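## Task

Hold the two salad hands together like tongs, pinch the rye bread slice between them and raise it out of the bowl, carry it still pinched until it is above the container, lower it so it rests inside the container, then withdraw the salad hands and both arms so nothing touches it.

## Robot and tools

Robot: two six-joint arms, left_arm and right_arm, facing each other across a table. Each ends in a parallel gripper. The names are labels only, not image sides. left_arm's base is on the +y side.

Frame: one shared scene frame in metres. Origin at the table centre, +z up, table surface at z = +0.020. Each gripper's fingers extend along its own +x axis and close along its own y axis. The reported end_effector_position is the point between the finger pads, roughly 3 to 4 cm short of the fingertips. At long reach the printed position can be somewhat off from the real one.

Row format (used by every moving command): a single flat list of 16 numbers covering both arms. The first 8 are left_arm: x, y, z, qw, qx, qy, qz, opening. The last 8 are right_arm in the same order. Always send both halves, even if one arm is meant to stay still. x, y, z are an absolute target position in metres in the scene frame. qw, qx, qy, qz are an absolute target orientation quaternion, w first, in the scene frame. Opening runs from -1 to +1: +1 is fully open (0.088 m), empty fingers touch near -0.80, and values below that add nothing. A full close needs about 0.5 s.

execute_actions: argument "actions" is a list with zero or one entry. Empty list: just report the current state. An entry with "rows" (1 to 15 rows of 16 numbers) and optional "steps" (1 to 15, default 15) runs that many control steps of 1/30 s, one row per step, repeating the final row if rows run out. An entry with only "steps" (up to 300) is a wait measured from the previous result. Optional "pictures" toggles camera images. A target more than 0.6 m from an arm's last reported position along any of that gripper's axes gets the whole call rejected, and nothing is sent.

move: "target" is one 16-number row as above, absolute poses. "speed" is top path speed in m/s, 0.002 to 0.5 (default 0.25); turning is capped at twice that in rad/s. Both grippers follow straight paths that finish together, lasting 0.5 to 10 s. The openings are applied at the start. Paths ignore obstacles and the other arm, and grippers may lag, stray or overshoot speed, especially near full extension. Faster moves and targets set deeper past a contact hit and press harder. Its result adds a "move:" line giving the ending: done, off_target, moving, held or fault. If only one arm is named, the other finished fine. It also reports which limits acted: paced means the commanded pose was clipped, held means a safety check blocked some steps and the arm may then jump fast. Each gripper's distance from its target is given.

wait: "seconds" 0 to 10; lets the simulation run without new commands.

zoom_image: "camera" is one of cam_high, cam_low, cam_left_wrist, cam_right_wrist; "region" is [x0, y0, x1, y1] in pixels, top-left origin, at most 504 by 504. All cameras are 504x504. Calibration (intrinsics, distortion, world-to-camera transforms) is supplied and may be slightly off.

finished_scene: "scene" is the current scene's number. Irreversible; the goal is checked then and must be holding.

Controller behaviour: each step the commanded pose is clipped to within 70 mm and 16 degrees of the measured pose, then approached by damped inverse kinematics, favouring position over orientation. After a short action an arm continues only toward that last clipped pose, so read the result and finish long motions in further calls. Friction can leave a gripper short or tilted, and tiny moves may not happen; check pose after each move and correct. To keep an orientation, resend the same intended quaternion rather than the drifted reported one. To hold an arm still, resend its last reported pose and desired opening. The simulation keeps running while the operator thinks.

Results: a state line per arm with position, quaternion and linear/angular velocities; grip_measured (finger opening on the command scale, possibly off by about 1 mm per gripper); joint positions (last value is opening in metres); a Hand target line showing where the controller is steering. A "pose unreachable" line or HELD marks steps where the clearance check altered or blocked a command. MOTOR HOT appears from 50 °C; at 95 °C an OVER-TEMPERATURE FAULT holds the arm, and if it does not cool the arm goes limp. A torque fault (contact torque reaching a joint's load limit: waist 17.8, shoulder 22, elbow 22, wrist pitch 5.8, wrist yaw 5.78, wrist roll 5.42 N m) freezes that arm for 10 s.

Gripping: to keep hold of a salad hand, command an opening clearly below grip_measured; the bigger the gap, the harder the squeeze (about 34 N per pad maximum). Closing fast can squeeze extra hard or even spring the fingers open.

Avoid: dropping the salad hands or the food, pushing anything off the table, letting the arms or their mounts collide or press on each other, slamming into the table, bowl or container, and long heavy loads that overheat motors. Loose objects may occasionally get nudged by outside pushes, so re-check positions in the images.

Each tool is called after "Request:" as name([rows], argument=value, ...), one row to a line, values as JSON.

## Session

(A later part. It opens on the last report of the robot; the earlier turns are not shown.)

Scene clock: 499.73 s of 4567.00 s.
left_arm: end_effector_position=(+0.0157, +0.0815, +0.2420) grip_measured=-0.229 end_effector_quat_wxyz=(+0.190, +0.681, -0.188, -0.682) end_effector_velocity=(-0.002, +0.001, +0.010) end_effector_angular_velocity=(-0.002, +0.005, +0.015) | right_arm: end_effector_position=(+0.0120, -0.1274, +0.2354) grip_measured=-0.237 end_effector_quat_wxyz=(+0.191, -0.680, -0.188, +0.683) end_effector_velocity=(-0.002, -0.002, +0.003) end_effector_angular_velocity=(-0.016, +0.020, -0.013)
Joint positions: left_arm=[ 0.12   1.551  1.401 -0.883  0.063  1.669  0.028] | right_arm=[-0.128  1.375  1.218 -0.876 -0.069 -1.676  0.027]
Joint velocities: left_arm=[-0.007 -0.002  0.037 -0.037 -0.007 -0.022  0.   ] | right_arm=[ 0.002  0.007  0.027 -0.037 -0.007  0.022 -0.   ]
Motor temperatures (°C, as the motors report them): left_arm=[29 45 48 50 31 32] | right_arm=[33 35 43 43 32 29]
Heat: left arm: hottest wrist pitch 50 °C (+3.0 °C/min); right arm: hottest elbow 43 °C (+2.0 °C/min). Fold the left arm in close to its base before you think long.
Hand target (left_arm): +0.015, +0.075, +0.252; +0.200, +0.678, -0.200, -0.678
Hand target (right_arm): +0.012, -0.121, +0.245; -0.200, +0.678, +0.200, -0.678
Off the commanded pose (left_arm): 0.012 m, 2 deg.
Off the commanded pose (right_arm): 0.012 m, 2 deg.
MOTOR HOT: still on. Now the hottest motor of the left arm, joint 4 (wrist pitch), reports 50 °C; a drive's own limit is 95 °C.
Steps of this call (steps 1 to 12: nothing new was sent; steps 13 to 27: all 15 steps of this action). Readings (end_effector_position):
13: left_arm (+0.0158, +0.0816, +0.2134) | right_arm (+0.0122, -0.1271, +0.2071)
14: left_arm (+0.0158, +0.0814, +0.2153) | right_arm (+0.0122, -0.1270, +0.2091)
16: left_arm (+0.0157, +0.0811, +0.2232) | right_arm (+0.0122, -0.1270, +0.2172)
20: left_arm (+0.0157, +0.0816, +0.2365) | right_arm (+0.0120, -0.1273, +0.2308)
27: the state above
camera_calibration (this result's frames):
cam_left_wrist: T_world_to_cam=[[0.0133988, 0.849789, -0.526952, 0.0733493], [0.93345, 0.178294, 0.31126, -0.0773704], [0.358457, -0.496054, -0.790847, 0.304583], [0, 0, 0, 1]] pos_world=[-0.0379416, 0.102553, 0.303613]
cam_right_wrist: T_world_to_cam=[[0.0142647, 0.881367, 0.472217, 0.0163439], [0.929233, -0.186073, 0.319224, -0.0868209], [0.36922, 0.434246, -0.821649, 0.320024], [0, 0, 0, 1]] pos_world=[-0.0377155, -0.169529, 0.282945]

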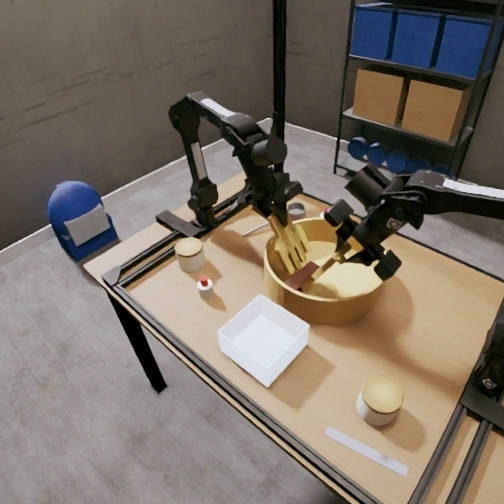

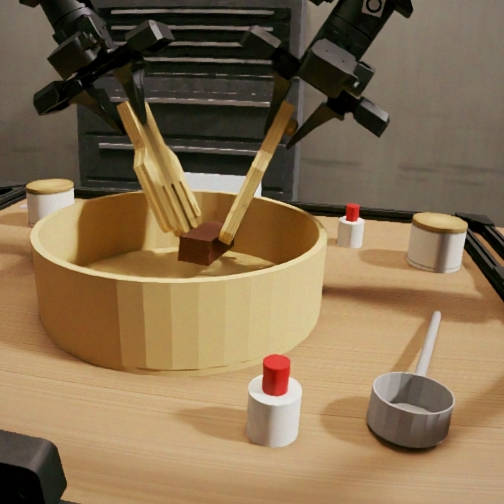

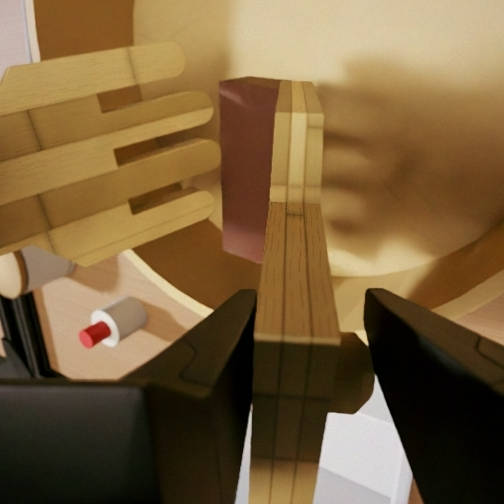

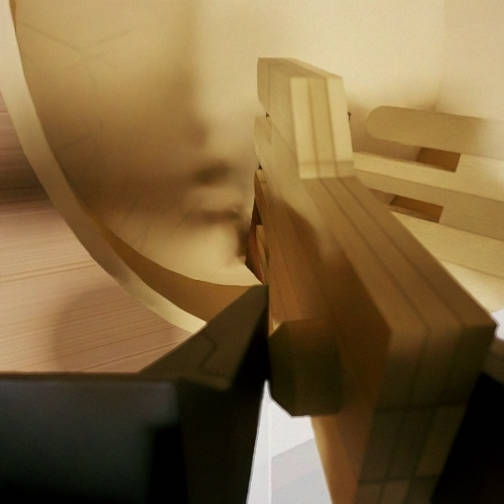

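Request:
move(target=[0.015,0.118,0.235,0.2,0.678,-0.2,-0.678,-1,0.012,-0.16,0.229,0.2,-0.678,-0.2,0.678,-1])

Request:
move(target=[0.015,0.118,0.184,0.2,0.678,-0.2,-0.678,-1,0.012,-0.16,0.178,0.2,-0.678,-0.2,0.678,-1], speed=0.1)

Request:
move(target=[0.015,0.076,0.184,0.2,0.678,-0.2,-0.678,-1,0.012,-0.122,0.178,0.2,-0.678,-0.2,0.678,-1], speed=0.05)

Request:
execute_actions([
  {"rows":[[0.015,0.072,0.188,0.21,0.675,-0.21,-0.675,-1,0.012,-0.118,0.181,0.21,-0.675,-0.21,0.675,-1],[0.015,0.069,0.192,0.21,0.675,-0.21,-0.675,-1,0.012,-0.115,0.185,0.21,-0.675,-0.21,0.675,-1],[0.015,0.066,0.197,0.215,0.674,-0.215,-0.674,-1,0.012,-0.112,0.19,0.215,-0.674,-0.215,0.674,-1]],"steps":15},
], pictures=false)

Request:
execute_actions([
  {"rows":[[0.015,0.064,0.212,0.22,0.672,-0.22,-0.672,-1,0.012,-0.11,0.205,0.22,-0.672,-0.22,0.672,-1]],"steps":15},
], pictures=false)

Request:
execute_actions([
  {"rows":[[0.015,0.064,0.228,0.22,0.672,-0.22,-0.672,-1,0.012,-0.11,0.221,0.22,-0.672,-0.22,0.672,-1]],"steps":15},
])

Scene clock: 501.87 s of 4567.00 s.
left_arm: end_effector_position=(+0.0150, +0.1164, +0.2327) grip_measured=-0.229 end_effector_quat_wxyz=(+0.196, +0.680, -0.195, -0.679) end_effector_velocity=(+0.002, +0.002, +0.000) end_effector_angular_velocity=(-0.006, -0.011, +0.000) | right_arm: end_effector_position=(+0.0117, -0.1592, +0.2280) grip_measured=-0.238 end_effector_quat_wxyz=(+0.197, -0.680, -0.196, +0.679) end_effector_velocity=(+0.001, -0.005, -0.002) end_effector_angular_velocity=(-0.008, -0.009, -0.000)
Joint positions: left_arm=[ 0.132  1.402  1.221 -0.832  0.067  1.682  0.028] | right_arm=[-0.143  1.235  1.077 -0.855 -0.075 -1.692  0.027]
Joint velocities: left_arm=[ 0.002 -0.012 -0.012  0.007 -0.007  0.007 -0.   ] | right_arm=[-0.002 -0.012 -0.012 -0.007  0.007 -0.007 -0.   ]
Motor temperatures (°C, as the motors report them): left_arm=[29 45 48 50 31 32] | right_arm=[33 35 43 43 32 29]
Heat: left arm: hottest wrist pitch 50 °C (+3.0 °C/min); right arm: hottest elbow 43 °C (+2.0 °C/min). Fold the left arm in close to its base before you think long.
Hand target (left_arm): +0.015, +0.118, +0.235; +0.200, +0.678, -0.200, -0.678
Hand target (right_arm): +0.012, -0.160, +0.229; -0.200, +0.678, +0.200, -0.678
Off the commanded pose (left_arm): 0.003 m, 1 deg.
Off the commanded pose (right_arm): 0.001 m, 1 deg.
MOTOR HOT: still on. Now the hottest motor of the left arm, joint 4 (wrist pitch), reports 50 °C; a drive's own limit is 95 °C.
move: done
camera_calibration (this result's frames):
cam_left_wrist: T_world_to_cam=[[0.0168937, 0.83903, -0.543822, 0.0439096], [0.931792, 0.184035, 0.312883, -0.0810501], [0.3626, -0.512015, -0.778692, 0.313687], [0, 0, 0, 1]] pos_world=[-0.0389631, 0.138687, 0.293504]
cam_right_wrist: T_world_to_cam=[[0.010004, 0.871063, 0.49107, 0.0420036], [0.927297, -0.191854, 0.321421, -0.0915149], [0.374192, 0.452152, -0.809654, 0.327955], [0, 0, 0, 1]] pos_world=[-0.0382769, -0.202431, 0.274319]

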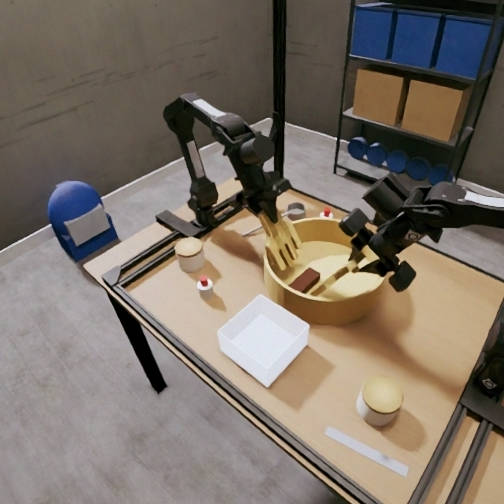

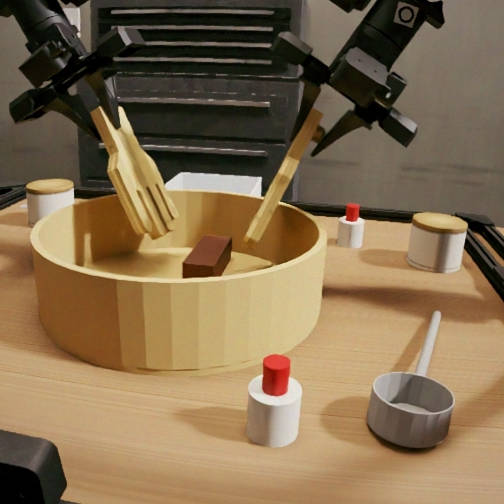

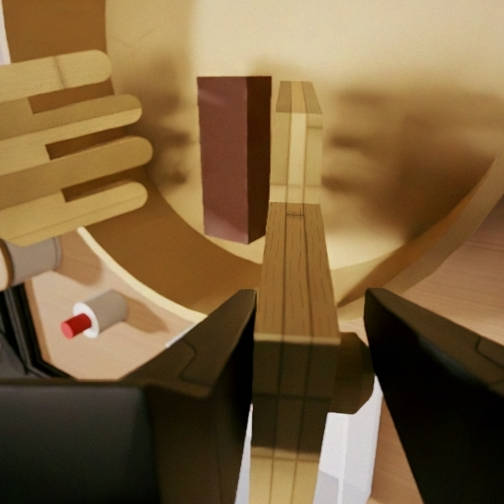

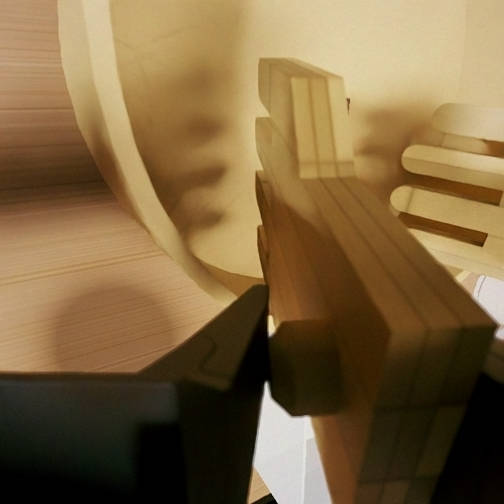

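Scene clock: 502.83 s of 4567.00 s.
left_arm: end_effector_position=(+0.0130, +0.1152, +0.1885) grip_measured=-0.230 end_effector_quat_wxyz=(+0.200, +0.675, -0.206, -0.679) end_effector_velocity=(+0.002, +0.005, -0.005) end_effector_angular_velocity=(+0.019, -0.012, +0.016) | right_arm: end_effector_position=(+0.0094, -0.1573, +0.1820) grip_measured=-0.238 end_effector_quat_wxyz=(+0.200, -0.674, -0.206, +0.680) end_effector_velocity=(-0.001, -0.002, -0.003) end_effector_angular_velocity=(-0.001, -0.006, +0.020)
Joint positions: left_arm=[ 0.131  1.397  1.031 -0.626  0.081  1.687  0.028] | right_arm=[-0.142  1.23   0.883 -0.647 -0.089 -1.696  0.027]
Joint velocities: left_arm=[-0.002 -0.007 -0.017 -0.007 -0.022 -0.007 -0.   ] | right_arm=[-0.002 -0.007 -0.017  0.007 -0.007 -0.022  0.   ]
Motor temperatures (°C, as the motors report them): left_arm=[29 45 48 50 31 32] | right_arm=[33 35 43 43 32 29]
Heat: left arm: hottest wrist pitch 50 °C (+3.0 °C/min); right arm: hottest elbow 43 °C (+2.0 °C/min). Fold the left arm in close to its base before you think long.
Hand target (left_arm): +0.015, +0.118, +0.184; +0.200, +0.678, -0.200, -0.678
Hand target (right_arm): +0.012, -0.160, +0.178; -0.200, +0.678, +0.200, -0.678
Off the commanded pose (left_arm): 0.006 m, 1 deg.
Off the commanded pose (right_arm): 0.005 m, 1 deg.
MOTOR HOT: still on. Now the hottest motor of the left arm, joint 4 (wrist pitch), reports 50 °C; a drive's own limit is 95 °C.
move: done
camera_calibration (this result's frames):
cam_left_wrist: T_world_to_cam=[[0.0235148, 0.826223, -0.562852, 0.0259411], [0.935811, 0.179883, 0.30315, -0.062835], [0.351717, -0.533852, -0.768959, 0.280223], [0, 0, 0, 1]] pos_world=[-0.0403677, 0.139467, 0.24913]
cam_right_wrist: T_world_to_cam=[[0.00216814, 0.861444, 0.507848, 0.0584534], [0.931746, -0.186143, 0.31177, -0.0716551], [0.363105, 0.472509, -0.80305, 0.292832], [0, 0, 0, 1]] pos_world=[-0.0396911, -0.202058, 0.227813]

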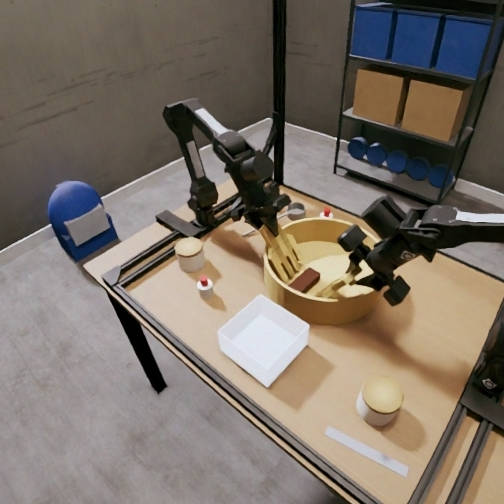

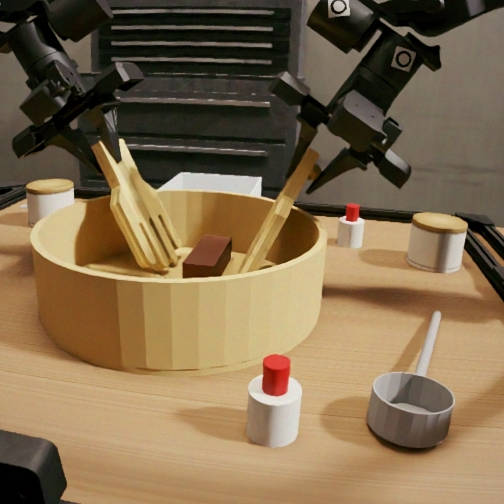

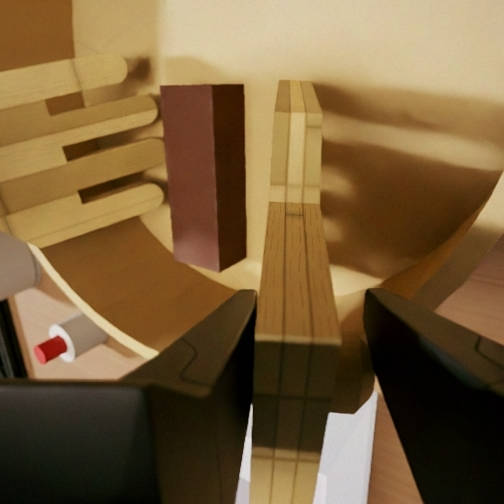

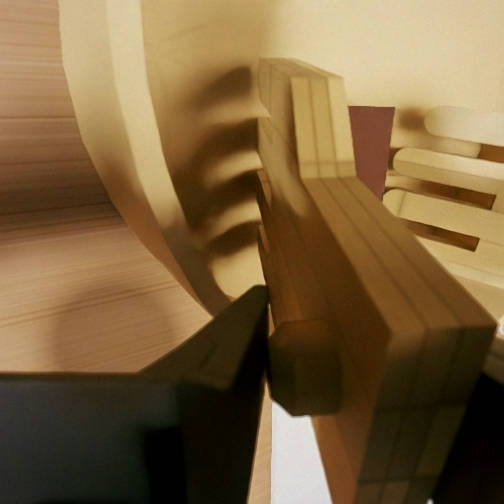

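Scene clock: 503.87 s of 4567.00 s.
left_arm: end_effector_position=(+0.0149, +0.0878, +0.1889) grip_measured=-0.230 end_effector_quat_wxyz=(+0.199, +0.678, -0.198, -0.680) end_effector_velocity=(+0.003, -0.004, +0.001) end_effector_angular_velocity=(+0.005, -0.014, +0.016) | right_arm: end_effector_position=(+0.0111, -0.1323, +0.1814) grip_measured=-0.238 end_effector_quat_wxyz=(+0.198, -0.677, -0.197, +0.681) end_effector_velocity=(-0.002, -0.002, -0.004) end_effector_angular_velocity=(-0.026, +0.006, +0.013)
Joint positions: left_arm=[ 0.121  1.512  1.14  -0.633  0.067  1.67   0.028] | right_arm=[-0.13   1.343  0.968 -0.633 -0.075 -1.678  0.027]
Joint velocities: left_arm=[-0.002  0.017  0.022 -0.007 -0.022 -0.007 -0.   ] | right_arm=[ 0.002  0.012  0.007 -0.022 -0.007 -0.007  0.   ]
Motor temperatures (°C, as the motors report them): left_arm=[29 45 48 50 31 32] | right_arm=[33 35 43 43 32 29]
Heat: left arm: hottest wrist pitch 50 °C (+3.0 °C/min); right arm: hottest elbow 43 °C (+2.0 °C/min). Fold the left arm in close to its base before you think long.
Hand target (left_arm): +0.015, +0.077, +0.184; +0.200, +0.678, -0.200, -0.678
Hand target (right_arm): +0.012, -0.123, +0.178; -0.200, +0.678, +0.200, -0.678
Off the commanded pose (left_arm): 0.013 m, 0 deg.
Off the commanded pose (right_arm): 0.011 m, 1 deg.
MOTOR HOT: still on. Now the hottest motor of the left arm, joint 4 (wrist pitch), reports 50 °C; a drive's own limit is 95 °C.
move: off_target (left_arm, right_arm)
camera_calibration (this result's frames):
cam_left_wrist: T_world_to_cam=[[0.0146184, 0.834643, -0.550598, 0.0458322], [0.933629, 0.185731, 0.306335, -0.0609006], [0.357944, -0.518532, -0.776531, 0.265199], [0, 0, 0, 1]] pos_world=[-0.0387379, 0.110572, 0.249827]
cam_right_wrist: T_world_to_cam=[[0.0118268, 0.869214, 0.494294, 0.0405332], [0.929945, -0.191244, 0.314052, -0.06945], [0.367509, 0.455952, -0.810583, 0.278995], [0, 0, 0, 1]] pos_world=[-0.0384281, -0.175722, 0.227924]

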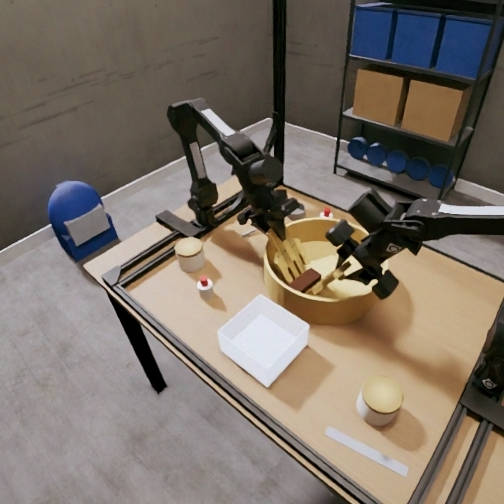

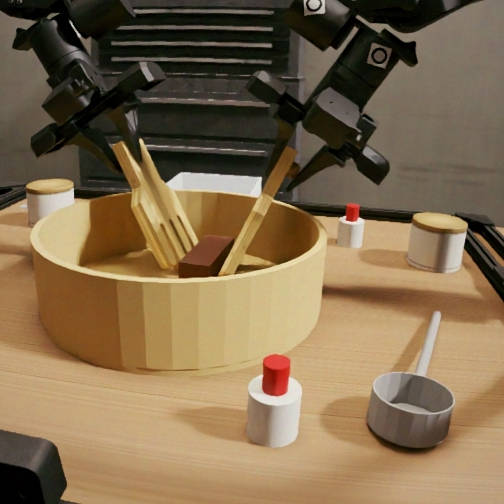

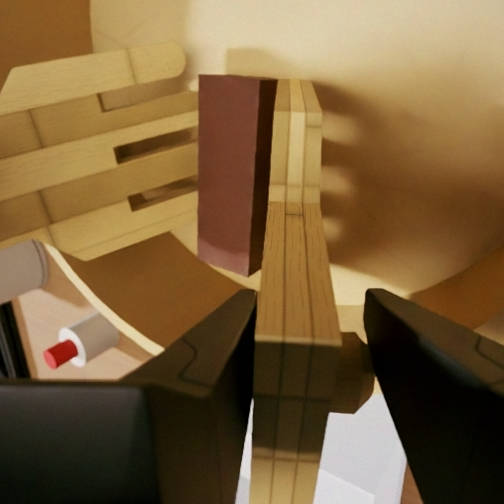

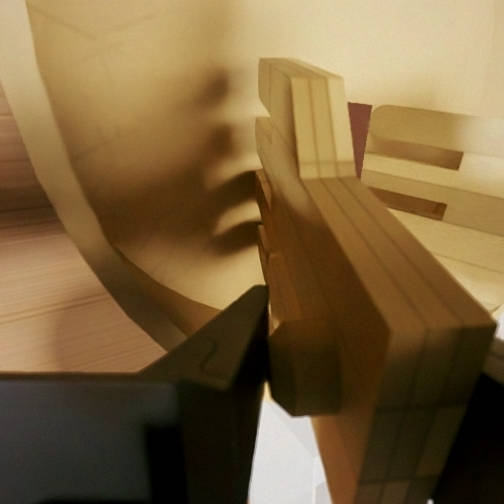

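Scene clock: 504.37 s of 4567.00 s.
left_arm: end_effector_position=(+0.0159, +0.0840, +0.1920) grip_measured=-0.227 end_effector_quat_wxyz=(+0.202, +0.678, -0.197, -0.679) end_effector_velocity=(-0.002, -0.003, +0.003) end_effector_angular_velocity=(-0.013, +0.017, +0.012) | right_arm: end_effector_position=(+0.0114, -0.1283, +0.1842) grip_measured=-0.230 end_effector_quat_wxyz=(+0.202, -0.676, -0.196, +0.681) end_effector_velocity=(-0.000, -0.001, -0.001) end_effector_angular_velocity=(-0.007, +0.011, -0.005)
Joint positions: left_arm=[ 0.121  1.524  1.162 -0.642  0.064  1.666  0.028] | right_arm=[-0.129  1.355  0.985 -0.635 -0.074 -1.669  0.028]
Joint velocities: left_arm=[-0.002  0.002  0.007  0.007  0.007 -0.022 -0.   ] | right_arm=[-0.002  0.002  0.002 -0.007 -0.007  0.007 -0.   ]
Motor temperatures (°C, as the motors report them): left_arm=[29 45 48 51 31 32] | right_arm=[33 35 43 44 32 29]
Heat: left arm: hottest wrist pitch 51 °C (+3.0 °C/min); right arm: hottest wrist pitch 44 °C (+3.0 °C/min). Fold the left arm in close to its base before you think long.
Hand target (left_arm): +0.015, +0.067, +0.197; +0.215, +0.674, -0.215, -0.674
Hand target (right_arm): +0.012, -0.113, +0.190; -0.215, +0.674, +0.215, -0.674
Off the commanded pose (left_arm): 0.019 m, 3 deg.
Off the commanded pose (right_arm): 0.017 m, 3 deg.
MOTOR HOT: still on. Now the hottest motor of the left arm, joint 4 (wrist pitch), reports 51 °C; a drive's own limit is 95 °C.
Steps of this call (steps 1 to 15: all 15 steps of this action). Readings (end_effector_position):
1: left_arm (+0.0149, +0.0877, +0.1889) | right_arm (+0.0111, -0.1323, +0.1814)
2: left_arm (+0.0150, +0.0873, +0.1895) | right_arm (+0.0112, -0.1318, +0.1819)
4: left_arm (+0.0152, +0.0863, +0.1905) | right_arm (+0.0113, -0.1308, +0.1829)
8: left_arm (+0.0156, +0.0851, +0.1915) | right_arm (+0.0114, -0.1293, +0.1837)
15: the state above

Scene clock: 504.87 s of 4567.00 s.
left_arm: end_effector_position=(+0.0163, +0.0806, +0.1965) grip_measured=-0.225 end_effector_quat_wxyz=(+0.200, +0.679, -0.194, -0.680) end_effector_velocity=(+0.004, +0.000, +0.001) end_effector_angular_velocity=(+0.005, -0.022, +0.008) | right_arm: end_effector_position=(+0.0117, -0.1258, +0.1882) grip_measured=-0.230 end_effector_quat_wxyz=(+0.199, -0.677, -0.193, +0.682) end_effector_velocity=(+0.001, +0.000, +0.001) end_effector_angular_velocity=(-0.002, +0.003, +0.003)
Joint positions: left_arm=[ 0.121  1.54   1.199 -0.67   0.064  1.665  0.028] | right_arm=[-0.128  1.369  1.017 -0.661 -0.072 -1.669  0.028]
Joint velocities: left_arm=[ 0.002  0.002  0.007 -0.007 -0.022  0.007 -0.   ] | right_arm=[-0.007  0.002  0.007 -0.007 -0.007 -0.007 -0.   ]
Motor temperatures (°C, as the motors report them): left_arm=[29 45 48 51 31 32] | right_arm=[33 35 43 44 32 29]
Heat: left arm: hottest wrist pitch 51 °C (+3.0 °C/min); right arm: hottest wrist pitch 44 °C (+3.0 °C/min). Fold the left arm in close to its base before you think long.
Hand target (left_arm): +0.015, +0.065, +0.212; +0.220, +0.672, -0.220, -0.672
Hand target (right_arm): +0.012, -0.111, +0.205; -0.220, +0.672, +0.220, -0.672
Off the commanded pose (left_arm): 0.023 m, 4 deg.
Off the commanded pose (right_arm): 0.023 m, 4 deg.
MOTOR HOT: still on. Now the hottest motor of the left arm, joint 4 (wrist pitch), reports 51 °C; a drive's own limit is 95 °C.
Steps of this call (steps 1 to 15: all 15 steps of this action). Readings (end_effector_position):
1: left_arm (+0.0159, +0.0835, +0.1937) | right_arm (+0.0115, -0.1279, +0.1857)
2: left_arm (+0.0160, +0.0829, +0.1944) | right_arm (+0.0116, -0.1273, +0.1865)
4: left_arm (+0.0161, +0.0821, +0.1953) | right_arm (+0.0117, -0.1266, +0.1872)
8: left_arm (+0.0162, +0.0813, +0.1961) | right_arm (+0.0116, -0.1261, +0.1878)
15: the state above

Scene clock: 505.37 s of 4567.00 s.
left_arm: end_effector_position=(+0.0163, +0.0787, +0.2075) grip_measured=-0.225 end_effector_quat_wxyz=(+0.196, +0.679, -0.191, -0.681) end_effector_velocity=(-0.004, -0.002, +0.003) end_effector_angular_velocity=(-0.003, +0.017, +0.008) | right_arm: end_effector_position=(+0.0117, -0.1243, +0.2015) grip_measured=-0.229 end_effector_quat_wxyz=(+0.197, -0.677, -0.191, +0.683) end_effector_velocity=(-0.003, -0.001, +0.001) end_effector_angular_velocity=(-0.000, +0.015, +0.015)
Joint positions: left_arm=[ 0.12   1.55   1.257 -0.727  0.063  1.665  0.028] | right_arm=[-0.127  1.374  1.076 -0.72  -0.072 -1.669  0.028]
Joint velocities: left_arm=[-0.007  0.002  0.012 -0.007  0.007 -0.022  0.   ] | right_arm=[-0.002 -0.002  0.002 -0.007 -0.022 -0.007 -0.001]
Motor temperatures (°C, as the motors report them): left_arm=[29 45 48 52 31 32] | right_arm=[33 35 43 44 32 29]
Heat: left arm: hottest wrist pitch 52 °C (+4.0 °C/min); right arm: hottest wrist pitch 44 °C (+3.0 °C/min). Fold the left arm in close to its base before you think long.
Hand target (left_arm): +0.015, +0.065, +0.228; +0.220, +0.672, -0.220, -0.672
Hand target (right_arm): +0.012, -0.111, +0.221; -0.220, +0.672, +0.220, -0.672
Off the commanded pose (left_arm): 0.025 m, 5 deg.
Off the commanded pose (right_arm): 0.024 m, 4 deg.
MOTOR HOT: still on. Now the hottest motor of the left arm, joint 4 (wrist pitch), reports 52 °C; a drive's own limit is 95 °C.
Steps of this call (steps 1 to 15: all 15 steps of this action). Readings (end_effector_position):
1: left_arm (+0.0164, +0.0799, +0.1985) | right_arm (+0.0119, -0.1254, +0.1902)
2: left_arm (+0.0165, +0.0792, +0.1996) | right_arm (+0.0119, -0.1251, +0.1919)
4: left_arm (+0.0166, +0.0790, +0.2019) | right_arm (+0.0118, -0.1247, +0.1960)
8: left_arm (+0.0164, +0.0791, +0.2053) | right_arm (+0.0117, -0.1242, +0.2002)
15: the state above
camera_calibration (this result's frames):
cam_left_wrist: T_world_to_cam=[[0.00905272, 0.84258, -0.538496, 0.0606406], [0.932825, 0.186874, 0.308083, -0.0667188], [0.360215, -0.505111, -0.784288, 0.274961], [0, 0, 0, 1]] pos_world=[-0.037357, 0.100259, 0.268858]
cam_right_wrist: T_world_to_cam=[[0.0186524, 0.874125, 0.485344, 0.0260642], [0.929776, -0.193665, 0.313066, -0.0748895], [0.367653, 0.445421, -0.816352, 0.291276], [0, 0, 0, 1]] pos_world=[-0.0379442, -0.167028, 0.248579]

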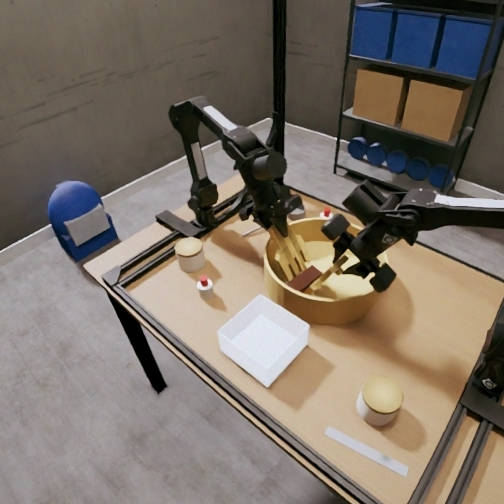

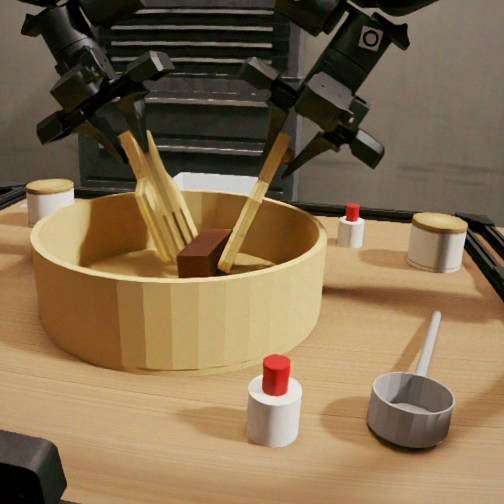

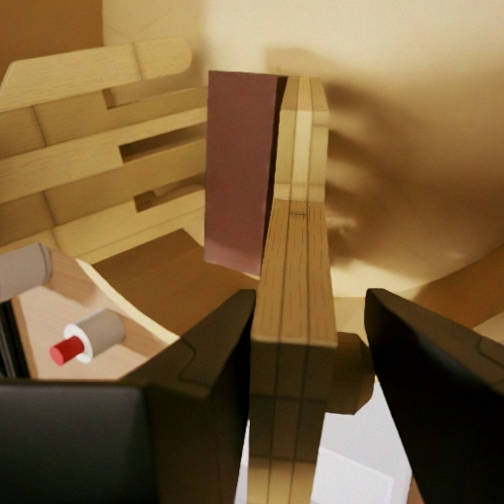

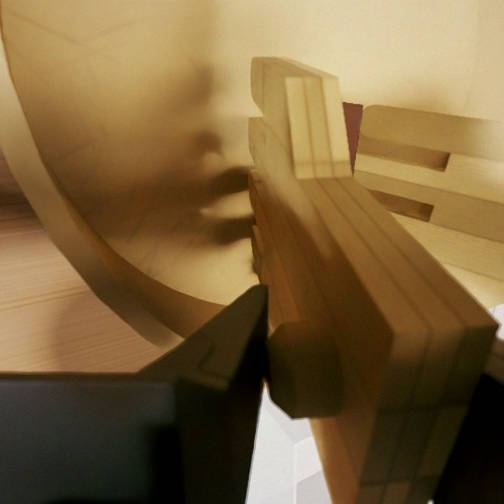

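Squeeze still loaded.

Request:
execute_actions([
  {"rows":[[0.015,0.062,0.244,0.22,0.672,-0.22,-0.672,-1,0.012,-0.108,0.236,0.22,-0.672,-0.22,0.672,-1]],"steps":15},
], pictures=false)

Request:
execute_actions([
  {"rows":[[0.015,0.062,0.26,0.22,0.672,-0.22,-0.672,-1,0.012,-0.108,0.252,0.22,-0.672,-0.22,0.672,-1]],"steps":15},
])

Scene clock: 506.27 s of 4567.00 s.
left_arm: end_effector_position=(+0.0162, +0.0778, +0.2215) grip_measured=-0.223 end_effector_quat_wxyz=(+0.193, +0.680, -0.188, -0.682) end_effector_velocity=(-0.004, +0.002, -0.008) end_effector_angular_velocity=(+0.037, +0.002, -0.002) | right_arm: end_effector_position=(+0.0118, -0.1225, +0.2176) grip_measured=-0.229 end_effector_quat_wxyz=(+0.197, -0.677, -0.192, +0.682) end_effector_velocity=(-0.002, +0.000, +0.010) end_effector_angular_velocity=(+0.013, -0.007, +0.025)
Joint positions: left_arm=[ 0.12   1.558  1.325 -0.795  0.063  1.665  0.028] | right_arm=[-0.127  1.379  1.143 -0.781 -0.072 -1.669  0.028]
Joint velocities: left_arm=[-0.012  0.017  0.002 -0.022 -0.007 -0.007  0.   ] | right_arm=[ 0.002 -0.007  0.027 -0.022 -0.007 -0.022 -0.   ]
Motor temperatures (°C, as the motors report them): left_arm=[29 45 49 52 31 32] | right_arm=[33 35 43 45 32 29]
Heat: left arm: hottest wrist pitch 52 °C (+4.0 °C/min); right arm: hottest wrist pitch 45 °C (+4.0 °C/min). Fold the left arm in close to its base before you think long.
Hand target (left_arm): +0.015, +0.063, +0.244; +0.220, +0.672, -0.220, -0.672
Hand target (right_arm): +0.012, -0.109, +0.236; -0.220, +0.672, +0.220, -0.672
Off the commanded pose (left_arm): 0.027 m, 5 deg.
Off the commanded pose (right_arm): 0.023 m, 4 deg.
MOTOR HOT: still on. Now the hottest motor of the left arm, joint 4 (wrist pitch), reports 52 °C; a drive's own limit is 95 °C.
Steps of this call (steps 1 to 12: nothing new was sent; steps 13 to 27: all 15 steps of this action). Readings (end_effector_position):
13: left_arm (+0.0164, +0.0780, +0.2102) | right_arm (+0.0118, -0.1236, +0.2041)
14: left_arm (+0.0163, +0.0776, +0.2123) | right_arm (+0.0118, -0.1236, +0.2063)
16: left_arm (+0.0163, +0.0778, +0.2166) | right_arm (+0.0117, -0.1235, +0.2108)
20: left_arm (+0.0163, +0.0776, +0.2205) | right_arm (+0.0118, -0.1231, +0.2150)
27: the state above

Scene clock: 506.77 s of 4567.00 s.
left_arm: end_effector_position=(+0.0158, +0.0777, +0.2353) grip_measured=-0.221 end_effector_quat_wxyz=(+0.190, +0.680, -0.185, -0.683) end_effector_velocity=(-0.000, +0.002, +0.001) end_effector_angular_velocity=(+0.011, +0.019, +0.018) | right_arm: end_effector_position=(+0.0123, -0.1201, +0.2365) grip_measured=-0.228 end_effector_quat_wxyz=(+0.201, -0.677, -0.196, +0.680) end_effector_velocity=(-0.001, -0.003, +0.003) end_effector_angular_velocity=(-0.006, +0.003, +0.008)
Joint positions: left_arm=[ 0.119  1.566  1.39  -0.861  0.063  1.665  0.028] | right_arm=[-0.127  1.383  1.216 -0.839 -0.071 -1.669  0.028]
Joint velocities: left_arm=[ 0.002  0.002  0.012 -0.022  0.007 -0.022 -0.   ] | right_arm=[-0.002 -0.007  0.007 -0.022 -0.007 -0.007 -0.   ]
Motor temperatures (°C, as the motors report them): left_arm=[29 45 49 53 31 32] | right_arm=[33 35 43 45 32 29]
Heat: left arm: hottest wrist pitch 53 °C (+5.0 °C/min); right arm: hottest wrist pitch 45 °C (+4.0 °C/min). Fold the left arm in close to its base before you think long.
Hand target (left_arm): +0.015, +0.064, +0.260; +0.220, +0.672, -0.220, -0.672
Hand target (right_arm): +0.012, -0.109, +0.252; -0.220, +0.672, +0.220, -0.672
Off the commanded pose (left_arm): 0.029 m, 5 deg.
Off the commanded pose (right_arm): 0.020 m, 4 deg.
MOTOR HOT: still on. Now the hottest motor of the left arm, joint 4 (wrist pitch), reports 53 °C; a drive's own limit is 95 °C.
Steps of this call (steps 1 to 15: all 15 steps of this action). Readings (end_effector_position):
1: left_arm (+0.0161, +0.0773, +0.2235) | right_arm (+0.0119, -0.1219, +0.2200)
2: left_arm (+0.0161, +0.0771, +0.2254) | right_arm (+0.0119, -0.1217, +0.2226)
4: left_arm (+0.0159, +0.0778, +0.2292) | right_arm (+0.0121, -0.1209, +0.2285)
8: left_arm (+0.0159, +0.0779, +0.2333) | right_arm (+0.0123, -0.1200, +0.2347)
15: the state above
camera_calibration (this result's frames):
cam_left_wrist: T_world_to_cam=[[0.00958666, 0.85164, -0.52404, 0.0722368], [0.933671, 0.180002, 0.309609, -0.0744061], [0.358004, -0.492249, -0.793426, 0.297645], [0, 0, 0, 1]] pos_world=[-0.0377796, 0.0983888, 0.297051]
cam_right_wrist: T_world_to_cam=[[0.0175931, 0.868053, 0.49616, 0.00200611], [0.928931, -0.197745, 0.313024, -0.0860534], [0.369834, 0.455392, -0.80984, 0.317393], [0, 0, 0, 1]] pos_world=[-0.0374806, -0.163296, 0.282979]

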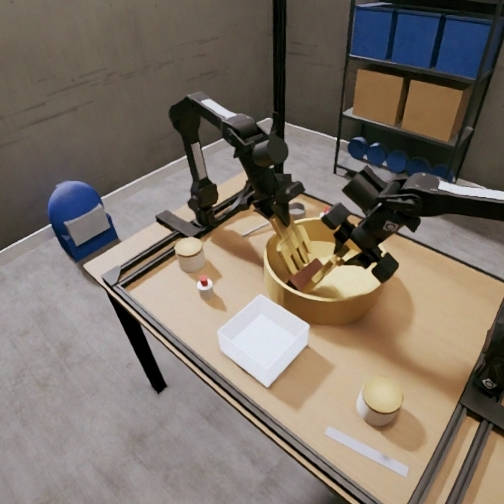

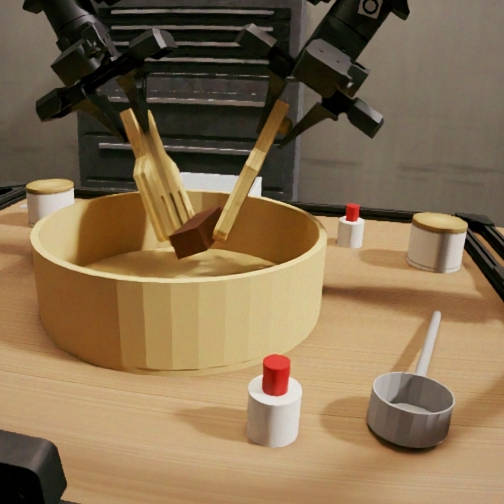

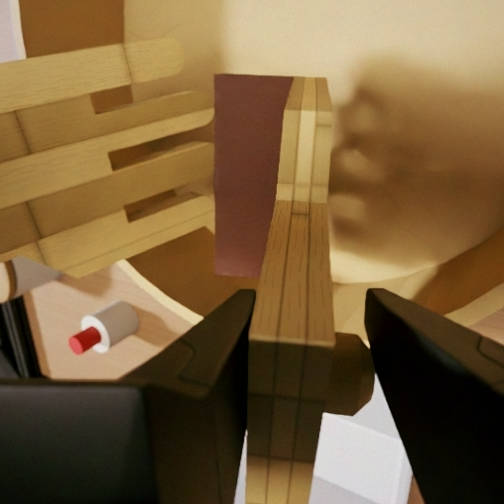

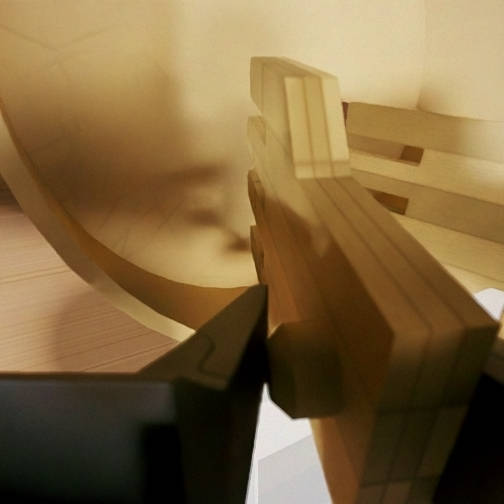

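Lifted but rolling; raise left more.

Request:
execute_actions([
  {"rows":[[0.015,0.062,0.273,0.22,0.672,-0.22,-0.672,-1,0.012,-0.108,0.255,0.22,-0.672,-0.22,0.672,-1]],"steps":15},
], pictures=false)

Request:
execute_actions([
  {"rows":[[0.015,0.062,0.288,0.22,0.672,-0.22,-0.672,-1,0.012,-0.108,0.272,0.22,-0.672,-0.22,0.672,-1]],"steps":15},
])

Scene clock: 507.73 s of 4567.00 s.
left_arm: end_effector_position=(+0.0158, +0.0774, +0.2474) grip_measured=-0.217 end_effector_quat_wxyz=(+0.189, +0.681, -0.184, -0.684) end_effector_velocity=(+0.001, -0.005, +0.010) end_effector_angular_velocity=(-0.031, -0.006, +0.008) | right_arm: end_effector_position=(+0.0121, -0.1198, +0.2411) grip_measured=-0.228 end_effector_quat_wxyz=(+0.202, -0.677, -0.197, +0.680) end_effector_velocity=(-0.003, -0.008, -0.006) end_effector_angular_velocity=(-0.039, +0.020, +0.016)
Joint positions: left_arm=[ 0.119  1.574  1.449 -0.915  0.063  1.665  0.028] | right_arm=[-0.126  1.383  1.233 -0.853 -0.071 -1.669  0.028]
Joint velocities: left_arm=[-0.002 -0.002  0.022  0.007 -0.007 -0.007 -0.   ] | right_arm=[-0.002 -0.002 -0.007 -0.037 -0.022 -0.007  0.   ]
Motor temperatures (°C, as the motors report them): left_arm=[29 45 49 54 31 32] | right_arm=[33 35 44 46 32 29]
Heat: left arm: hottest wrist pitch 54 °C (+6.0 °C/min); right arm: hottest wrist pitch 46 °C (+5.0 °C/min). Fold the left arm in close to its base before you think long.
Hand target (left_arm): +0.015, +0.064, +0.273; +0.220, +0.672, -0.220, -0.672
Hand target (right_arm): +0.012, -0.109, +0.255; -0.220, +0.672, +0.220, -0.672
Off the commanded pose (left_arm): 0.030 m, 6 deg.
Off the commanded pose (right_arm): 0.018 m, 4 deg.
MOTOR HOT: still on. Now the hottest motor of the left arm, joint 4 (wrist pitch), reports 54 °C; a drive's own limit is 95 °C.
Steps of this call (steps 1 to 14: nothing new was sent; steps 15 to 29: all 15 steps of this action). Readings (end_effector_position):
15: left_arm (+0.0158, +0.0773, +0.2377) | right_arm (+0.0122, -0.1197, +0.2377)
16: left_arm (+0.0158, +0.0774, +0.2391) | right_arm (+0.0123, -0.1195, +0.2384)
18: left_arm (+0.0158, +0.0778, +0.2422) | right_arm (+0.0122, -0.1193, +0.2401)
22: left_arm (+0.0157, +0.0780, +0.2453) | right_arm (+0.0122, -0.1189, +0.2417)
29: the state above

Scene clock: 508.23 s of 4567.00 s.
left_arm: end_effector_position=(+0.0159, +0.0763, +0.2664) grip_measured=-0.216 end_effector_quat_wxyz=(+0.193, +0.680, -0.188, -0.682) end_effector_velocity=(-0.002, -0.000, +0.005) end_effector_angular_velocity=(-0.008, +0.017, +0.013) | right_arm: end_effector_position=(+0.0120, -0.1217, +0.2551) grip_measured=-0.227 end_effector_quat_wxyz=(+0.198, -0.678, -0.193, +0.681) end_effector_velocity=(-0.000, +0.001, +0.005) end_effector_angular_velocity=(+0.008, +0.001, +0.008)
Joint positions: left_arm=[ 0.119  1.58   1.526 -0.975  0.063  1.665  0.028] | right_arm=[-0.126  1.39   1.3   -0.924 -0.069 -1.669  0.028]
Joint velocities: left_arm=[-0.002 -0.002  0.012 -0.007  0.007 -0.022 -0.   ] | right_arm=[-0.002  0.002  0.017 -0.007 -0.007 -0.007  0.   ]
Motor temperatures (°C, as the motors report them): left_arm=[29 45 49 54 31 32] | right_arm=[33 35 44 46 32 29]
Heat: left arm: hottest wrist pitch 54 °C (+6.1 °C/min); right arm: hottest wrist pitch 46 °C (+5.1 °C/min). Fold the left arm in close to its base before you think long.
Hand target (left_arm): +0.015, +0.063, +0.288; +0.220, +0.672, -0.220, -0.672
Hand target (right_arm): +0.012, -0.109, +0.272; -0.220, +0.672, +0.220, -0.672
Off the commanded pose (left_arm): 0.026 m, 5 deg.
Off the commanded pose (right_arm): 0.022 m, 4 deg.
MOTOR HOT: still on. Now the hottest motor of the left arm, joint 4 (wrist pitch), reports 54 °C; a drive's own limit is 95 °C.
Steps of this call (steps 1 to 15: all 15 steps of this action). Readings (end_effector_position):
1: left_arm (+0.0159, +0.0768, +0.2502) | right_arm (+0.0121, -0.1199, +0.2430)
2: left_arm (+0.0160, +0.0762, +0.2529) | right_arm (+0.0120, -0.1203, +0.2448)
4: left_arm (+0.0160, +0.0762, +0.2586) | right_arm (+0.0118, -0.1214, +0.2486)
8: left_arm (+0.0160, +0.0762, +0.2642) | right_arm (+0.0119, -0.1216, +0.2532)
15: the state above
camera_calibration (this result's frames):
cam_left_wrist: T_world_to_cam=[[0.0100624, 0.847645, -0.530468, 0.0917648], [0.933392, 0.182346, 0.309079, -0.0839653], [0.358718, -0.498245, -0.78935, 0.3209], [0, 0, 0, 1]] pos_world=[-0.0376634, 0.0974133, 0.327933]
cam_right_wrist: T_world_to_cam=[[0.0171697, 0.872054, 0.489109, -0.0034967], [0.928911, -0.19489, 0.314869, -0.0919631], [0.369905, 0.448932, -0.813406, 0.333407], [0, 0, 0, 1]] pos_world=[-0.0378432, -0.16455, 0.301862]

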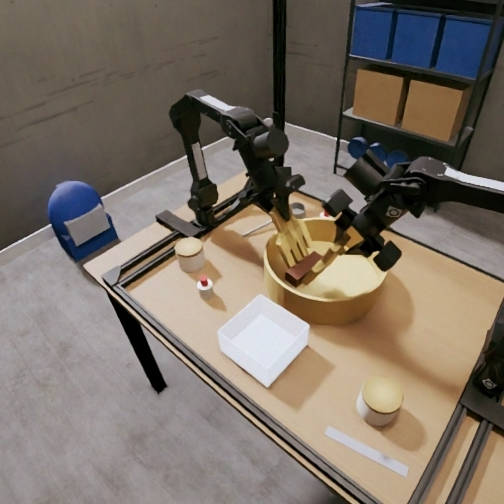

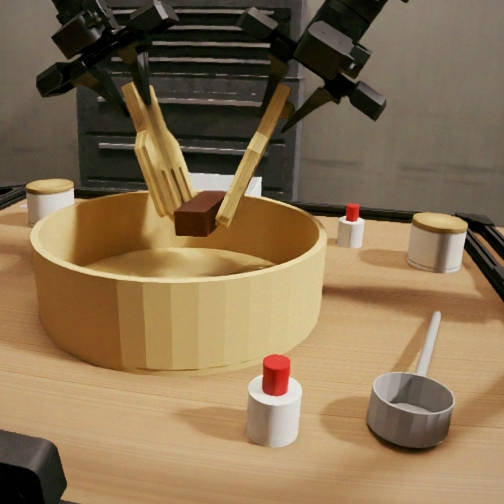

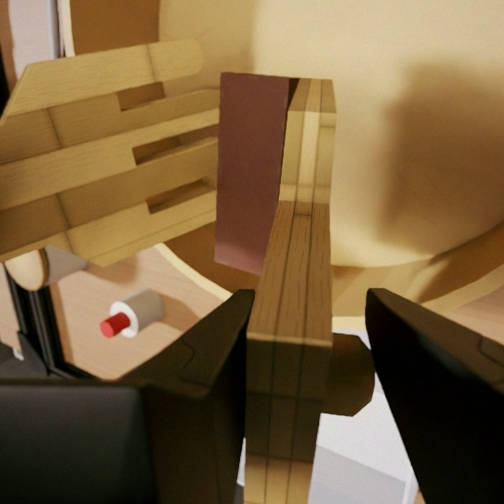

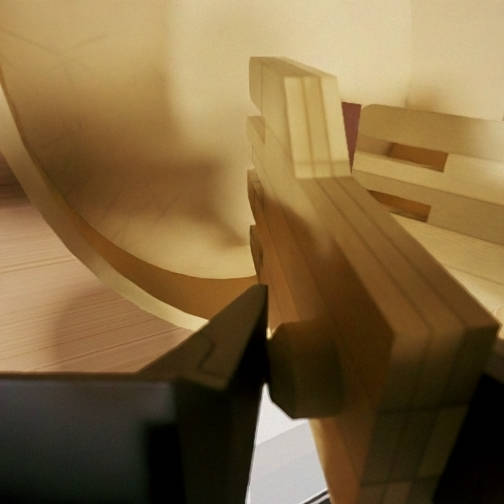

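Level and held.

Request:
execute_actions([
  {"rows":[[0.015,0.062,0.303,0.22,0.672,-0.22,-0.672,-1,0.012,-0.108,0.289,0.22,-0.672,-0.22,0.672,-1]],"steps":15},
], pictures=false)

Request:
execute_actions([
  {"rows":[[0.015,0.062,0.319,0.22,0.672,-0.22,-0.672,-1,0.012,-0.108,0.305,0.22,-0.672,-0.22,0.672,-1]],"steps":15},
], pictures=false)

Request:
execute_actions([
  {"rows":[[0.03,0.062,0.333,0.22,0.672,-0.22,-0.672,-1,0.027,-0.108,0.319,0.22,-0.672,-0.22,0.672,-1]],"steps":15},
])

Scene clock: 509.73 s of 4567.00 s.
left_arm: end_effector_position=(+0.0154, +0.0756, +0.2839) grip_measured=-0.212 end_effector_quat_wxyz=(+0.194, +0.679, -0.191, -0.681) end_effector_velocity=(-0.002, +0.004, +0.001) end_effector_angular_velocity=(+0.023, +0.000, +0.003) | right_arm: end_effector_position=(+0.0128, -0.1215, +0.2714) grip_measured=-0.226 end_effector_quat_wxyz=(+0.198, -0.680, -0.191, +0.680) end_effector_velocity=(-0.000, +0.001, +0.005) end_effector_angular_velocity=(+0.008, +0.001, +0.008)
Joint positions: left_arm=[ 0.117  1.592  1.606 -1.036  0.063  1.665  0.029] | right_arm=[-0.126  1.405  1.38  -0.991 -0.064 -1.669  0.028]
Joint velocities: left_arm=[-0.007  0.002  0.017 -0.037 -0.007 -0.007 -0.   ] | right_arm=[-0.002  0.002  0.017 -0.007 -0.007 -0.007 -0.   ]
Motor temperatures (°C, as the motors report them): left_arm=[29 45 50 56 31 32] | right_arm=[33 35 44 47 32 29]
Heat: left arm: hottest wrist pitch 56 °C (+8.0 °C/min); right arm: hottest wrist pitch 47 °C (+6.0 °C/min). Fold the left arm in close to its base before you think long.
Hand target (left_arm): +0.015, +0.063, +0.303; +0.220, +0.672, -0.220, -0.672
Hand target (right_arm): +0.012, -0.109, +0.289; -0.220, +0.672, +0.220, -0.672
Off the commanded pose (left_arm): 0.023 m, 5 deg.
Off the commanded pose (right_arm): 0.022 m, 4 deg.
MOTOR HOT: still on. Now the hottest motor of the left arm, joint 4 (wrist pitch), reports 56 °C; a drive's own limit is 95 °C.
Steps of this call (steps 1 to 30: nothing new was sent; steps 31 to 45: all 15 steps of this action). Readings (end_effector_position):
31: left_arm (+0.0156, +0.0754, +0.2702) | right_arm (+0.0127, -0.1212, +0.2572)
32: left_arm (+0.0157, +0.0750, +0.2722) | right_arm (+0.0127, -0.1211, +0.2596)
34: left_arm (+0.0156, +0.0754, +0.2768) | right_arm (+0.0127, -0.1214, +0.2647)
38: left_arm (+0.0154, +0.0759, +0.2824) | right_arm (+0.0127, -0.1218, +0.2702)
45: the state above

Scene clock: 510.23 s of 4567.00 s.
left_arm: end_effector_position=(+0.0152, +0.0753, +0.3003) grip_measured=-0.210 end_effector_quat_wxyz=(+0.194, +0.679, -0.191, -0.682) end_effector_velocity=(-0.000, +0.004, -0.001) end_effector_angular_velocity=(+0.027, +0.001, +0.008) | right_arm: end_effector_position=(+0.0131, -0.1215, +0.2875) grip_measured=-0.225 end_effector_quat_wxyz=(+0.197, -0.680, -0.191, +0.680) end_effector_velocity=(-0.000, +0.001, -0.000) end_effector_angular_velocity=(-0.006, +0.011, -0.005)
Joint positions: left_arm=[ 0.116  1.612  1.694 -1.105  0.063  1.665  0.029] | right_arm=[-0.126  1.421  1.459 -1.056 -0.063 -1.669  0.028]
Joint velocities: left_arm=[-0.002  0.007  0.017 -0.037 -0.007 -0.007  0.   ] | right_arm=[-0.002  0.007  0.007 -0.007 -0.007  0.007  0.   ]
Motor temperatures (°C, as the motors report them): left_arm=[29 45 50 56 31 32] | right_arm=[33 35 44 47 32 29]
Heat: left arm: hottest wrist pitch 56 °C (+8.1 °C/min); right arm: hottest wrist pitch 47 °C (+6.1 °C/min). Fold the left arm in close to its base before you think long.
Hand target (left_arm): +0.015, +0.063, +0.319; +0.219, +0.672, -0.220, -0.672
Hand target (right_arm): +0.012, -0.109, +0.305; -0.220, +0.672, +0.220, -0.672
Off the commanded pose (left_arm): 0.023 m, 5 deg.
Off the commanded pose (right_arm): 0.022 m, 4 deg.
MOTOR HOT: still on. Now the hottest motor of the left arm, joint 4 (wrist pitch), reports 56 °C; a drive's own limit is 95 °C.
Steps of this call (steps 1 to 15: all 15 steps of this action). Readings (end_effector_position):
1: left_arm (+0.0153, +0.0752, +0.2861) | right_arm (+0.0129, -0.1212, +0.2736)
2: left_arm (+0.0154, +0.0749, +0.2882) | right_arm (+0.0129, -0.1212, +0.2757)
4: left_arm (+0.0153, +0.0752, +0.2930) | right_arm (+0.0129, -0.1215, +0.2809)
8: left_arm (+0.0152, +0.0761, +0.2997) | right_arm (+0.0128, -0.1220, +0.2870)
15: the state above

Scene clock: 510.73 s of 4567.00 s.
left_arm: end_effector_position=(+0.0298, +0.0749, +0.3169) grip_measured=-0.209 end_effector_quat_wxyz=(+0.198, +0.680, -0.191, -0.680) end_effector_velocity=(+0.003, -0.004, -0.003) end_effector_angular_velocity=(+0.013, -0.016, -0.012) | right_arm: end_effector_position=(+0.0292, -0.1221, +0.3010) grip_measured=-0.225 end_effector_quat_wxyz=(+0.199, -0.682, -0.186, +0.678) end_effector_velocity=(-0.002, +0.002, -0.000) end_effector_angular_velocity=(-0.004, +0.016, +0.015)
Joint positions: left_arm=[ 0.161  1.64   1.791 -1.17   0.082  1.698  0.029] | right_arm=[-0.183  1.448  1.54  -1.119 -0.085 -1.711  0.028]
Joint velocities: left_arm=[ 0.002  0.022  0.017 -0.007 -0.007  0.022  0.   ] | right_arm=[-0.002  0.012  0.012 -0.007 -0.022 -0.007  0.   ]
Motor temperatures (°C, as the motors report them): left_arm=[29 45 50 57 31 32] | right_arm=[33 35 44 48 32 29]
Heat: left arm: hottest wrist pitch 57 °C (+9.0 °C/min); right arm: hottest wrist pitch 48 °C (+7.0 °C/min). Fold the left arm in close to its base before you think long.
Hand target (left_arm): +0.030, +0.063, +0.333; +0.220, +0.672, -0.220, -0.672
Hand target (right_arm): +0.027, -0.109, +0.319; -0.220, +0.672, +0.220, -0.672
Off the commanded pose (left_arm): 0.021 m, 4 deg.
Off the commanded pose (right_arm): 0.023 m, 5 deg.
MOTOR HOT: still on. Now the hottest motor of the left arm, joint 4 (wrist pitch), reports 57 °C; a drive's own limit is 95 °C.
Steps of this call (steps 1 to 15: all 15 steps of this action). Readings (end_effector_position):
1: left_arm (+0.0157, +0.0750, +0.3023) | right_arm (+0.0139, -0.1212, +0.2895)
2: left_arm (+0.0180, +0.0747, +0.3041) | right_arm (+0.0163, -0.1212, +0.2917)
4: left_arm (+0.0243, +0.0749, +0.3084) | right_arm (+0.0225, -0.1217, +0.2963)
8: left_arm (+0.0295, +0.0759, +0.3162) | right_arm (+0.0282, -0.1227, +0.3007)
15: the state above
camera_calibration (this result's frames):
cam_left_wrist: T_world_to_cam=[[0.00772998, 0.840585, -0.541625, 0.123785], [0.93182, 0.19048, 0.308917, -0.112745], [0.362839, -0.507084, -0.781801, 0.353263], [0, 0, 0, 1]] pos_world=[-0.0240768, 0.0965579, 0.378056]
cam_right_wrist: T_world_to_cam=[[0.0261175, 0.876502, 0.480689, -0.0230786], [0.923873, -0.204819, 0.323275, -0.126118], [0.381806, 0.435653, -0.815126, 0.363057], [0, 0, 0, 1]] pos_world=[-0.0214973, -0.16377, 0.347801]

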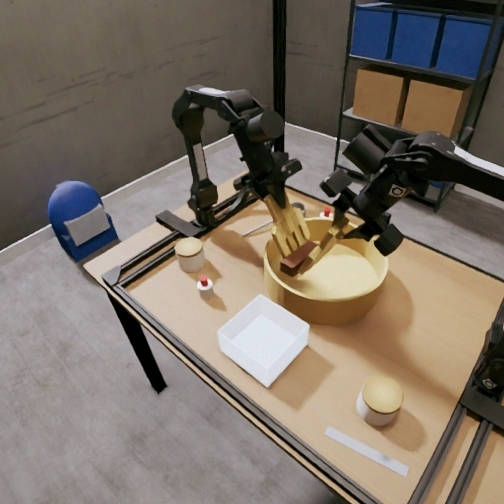

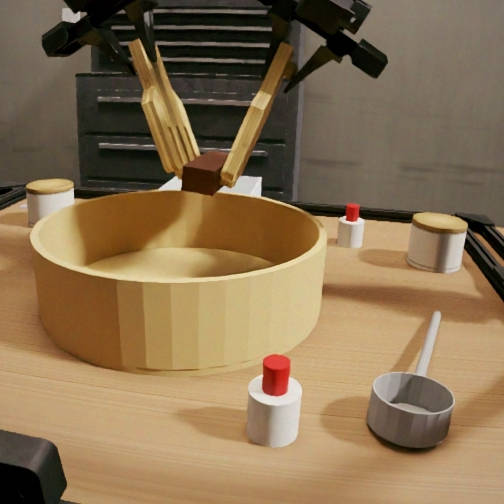

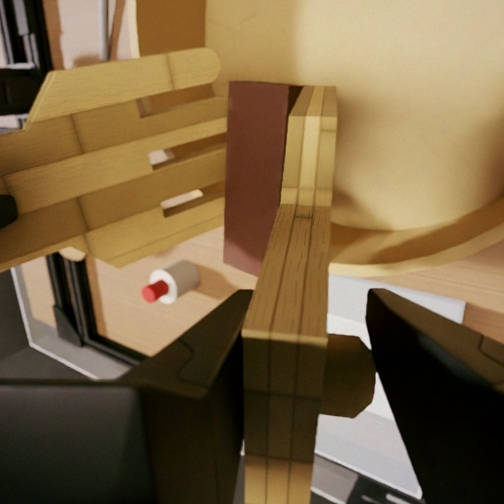

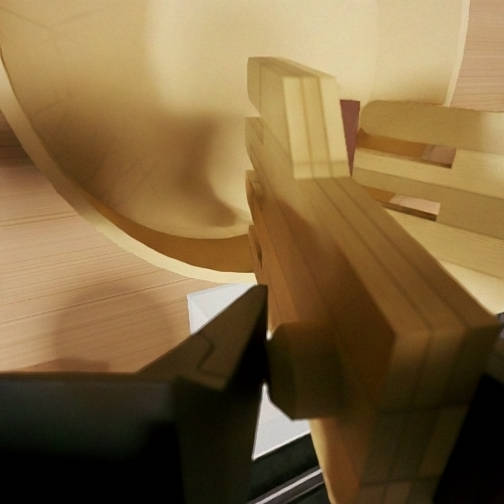

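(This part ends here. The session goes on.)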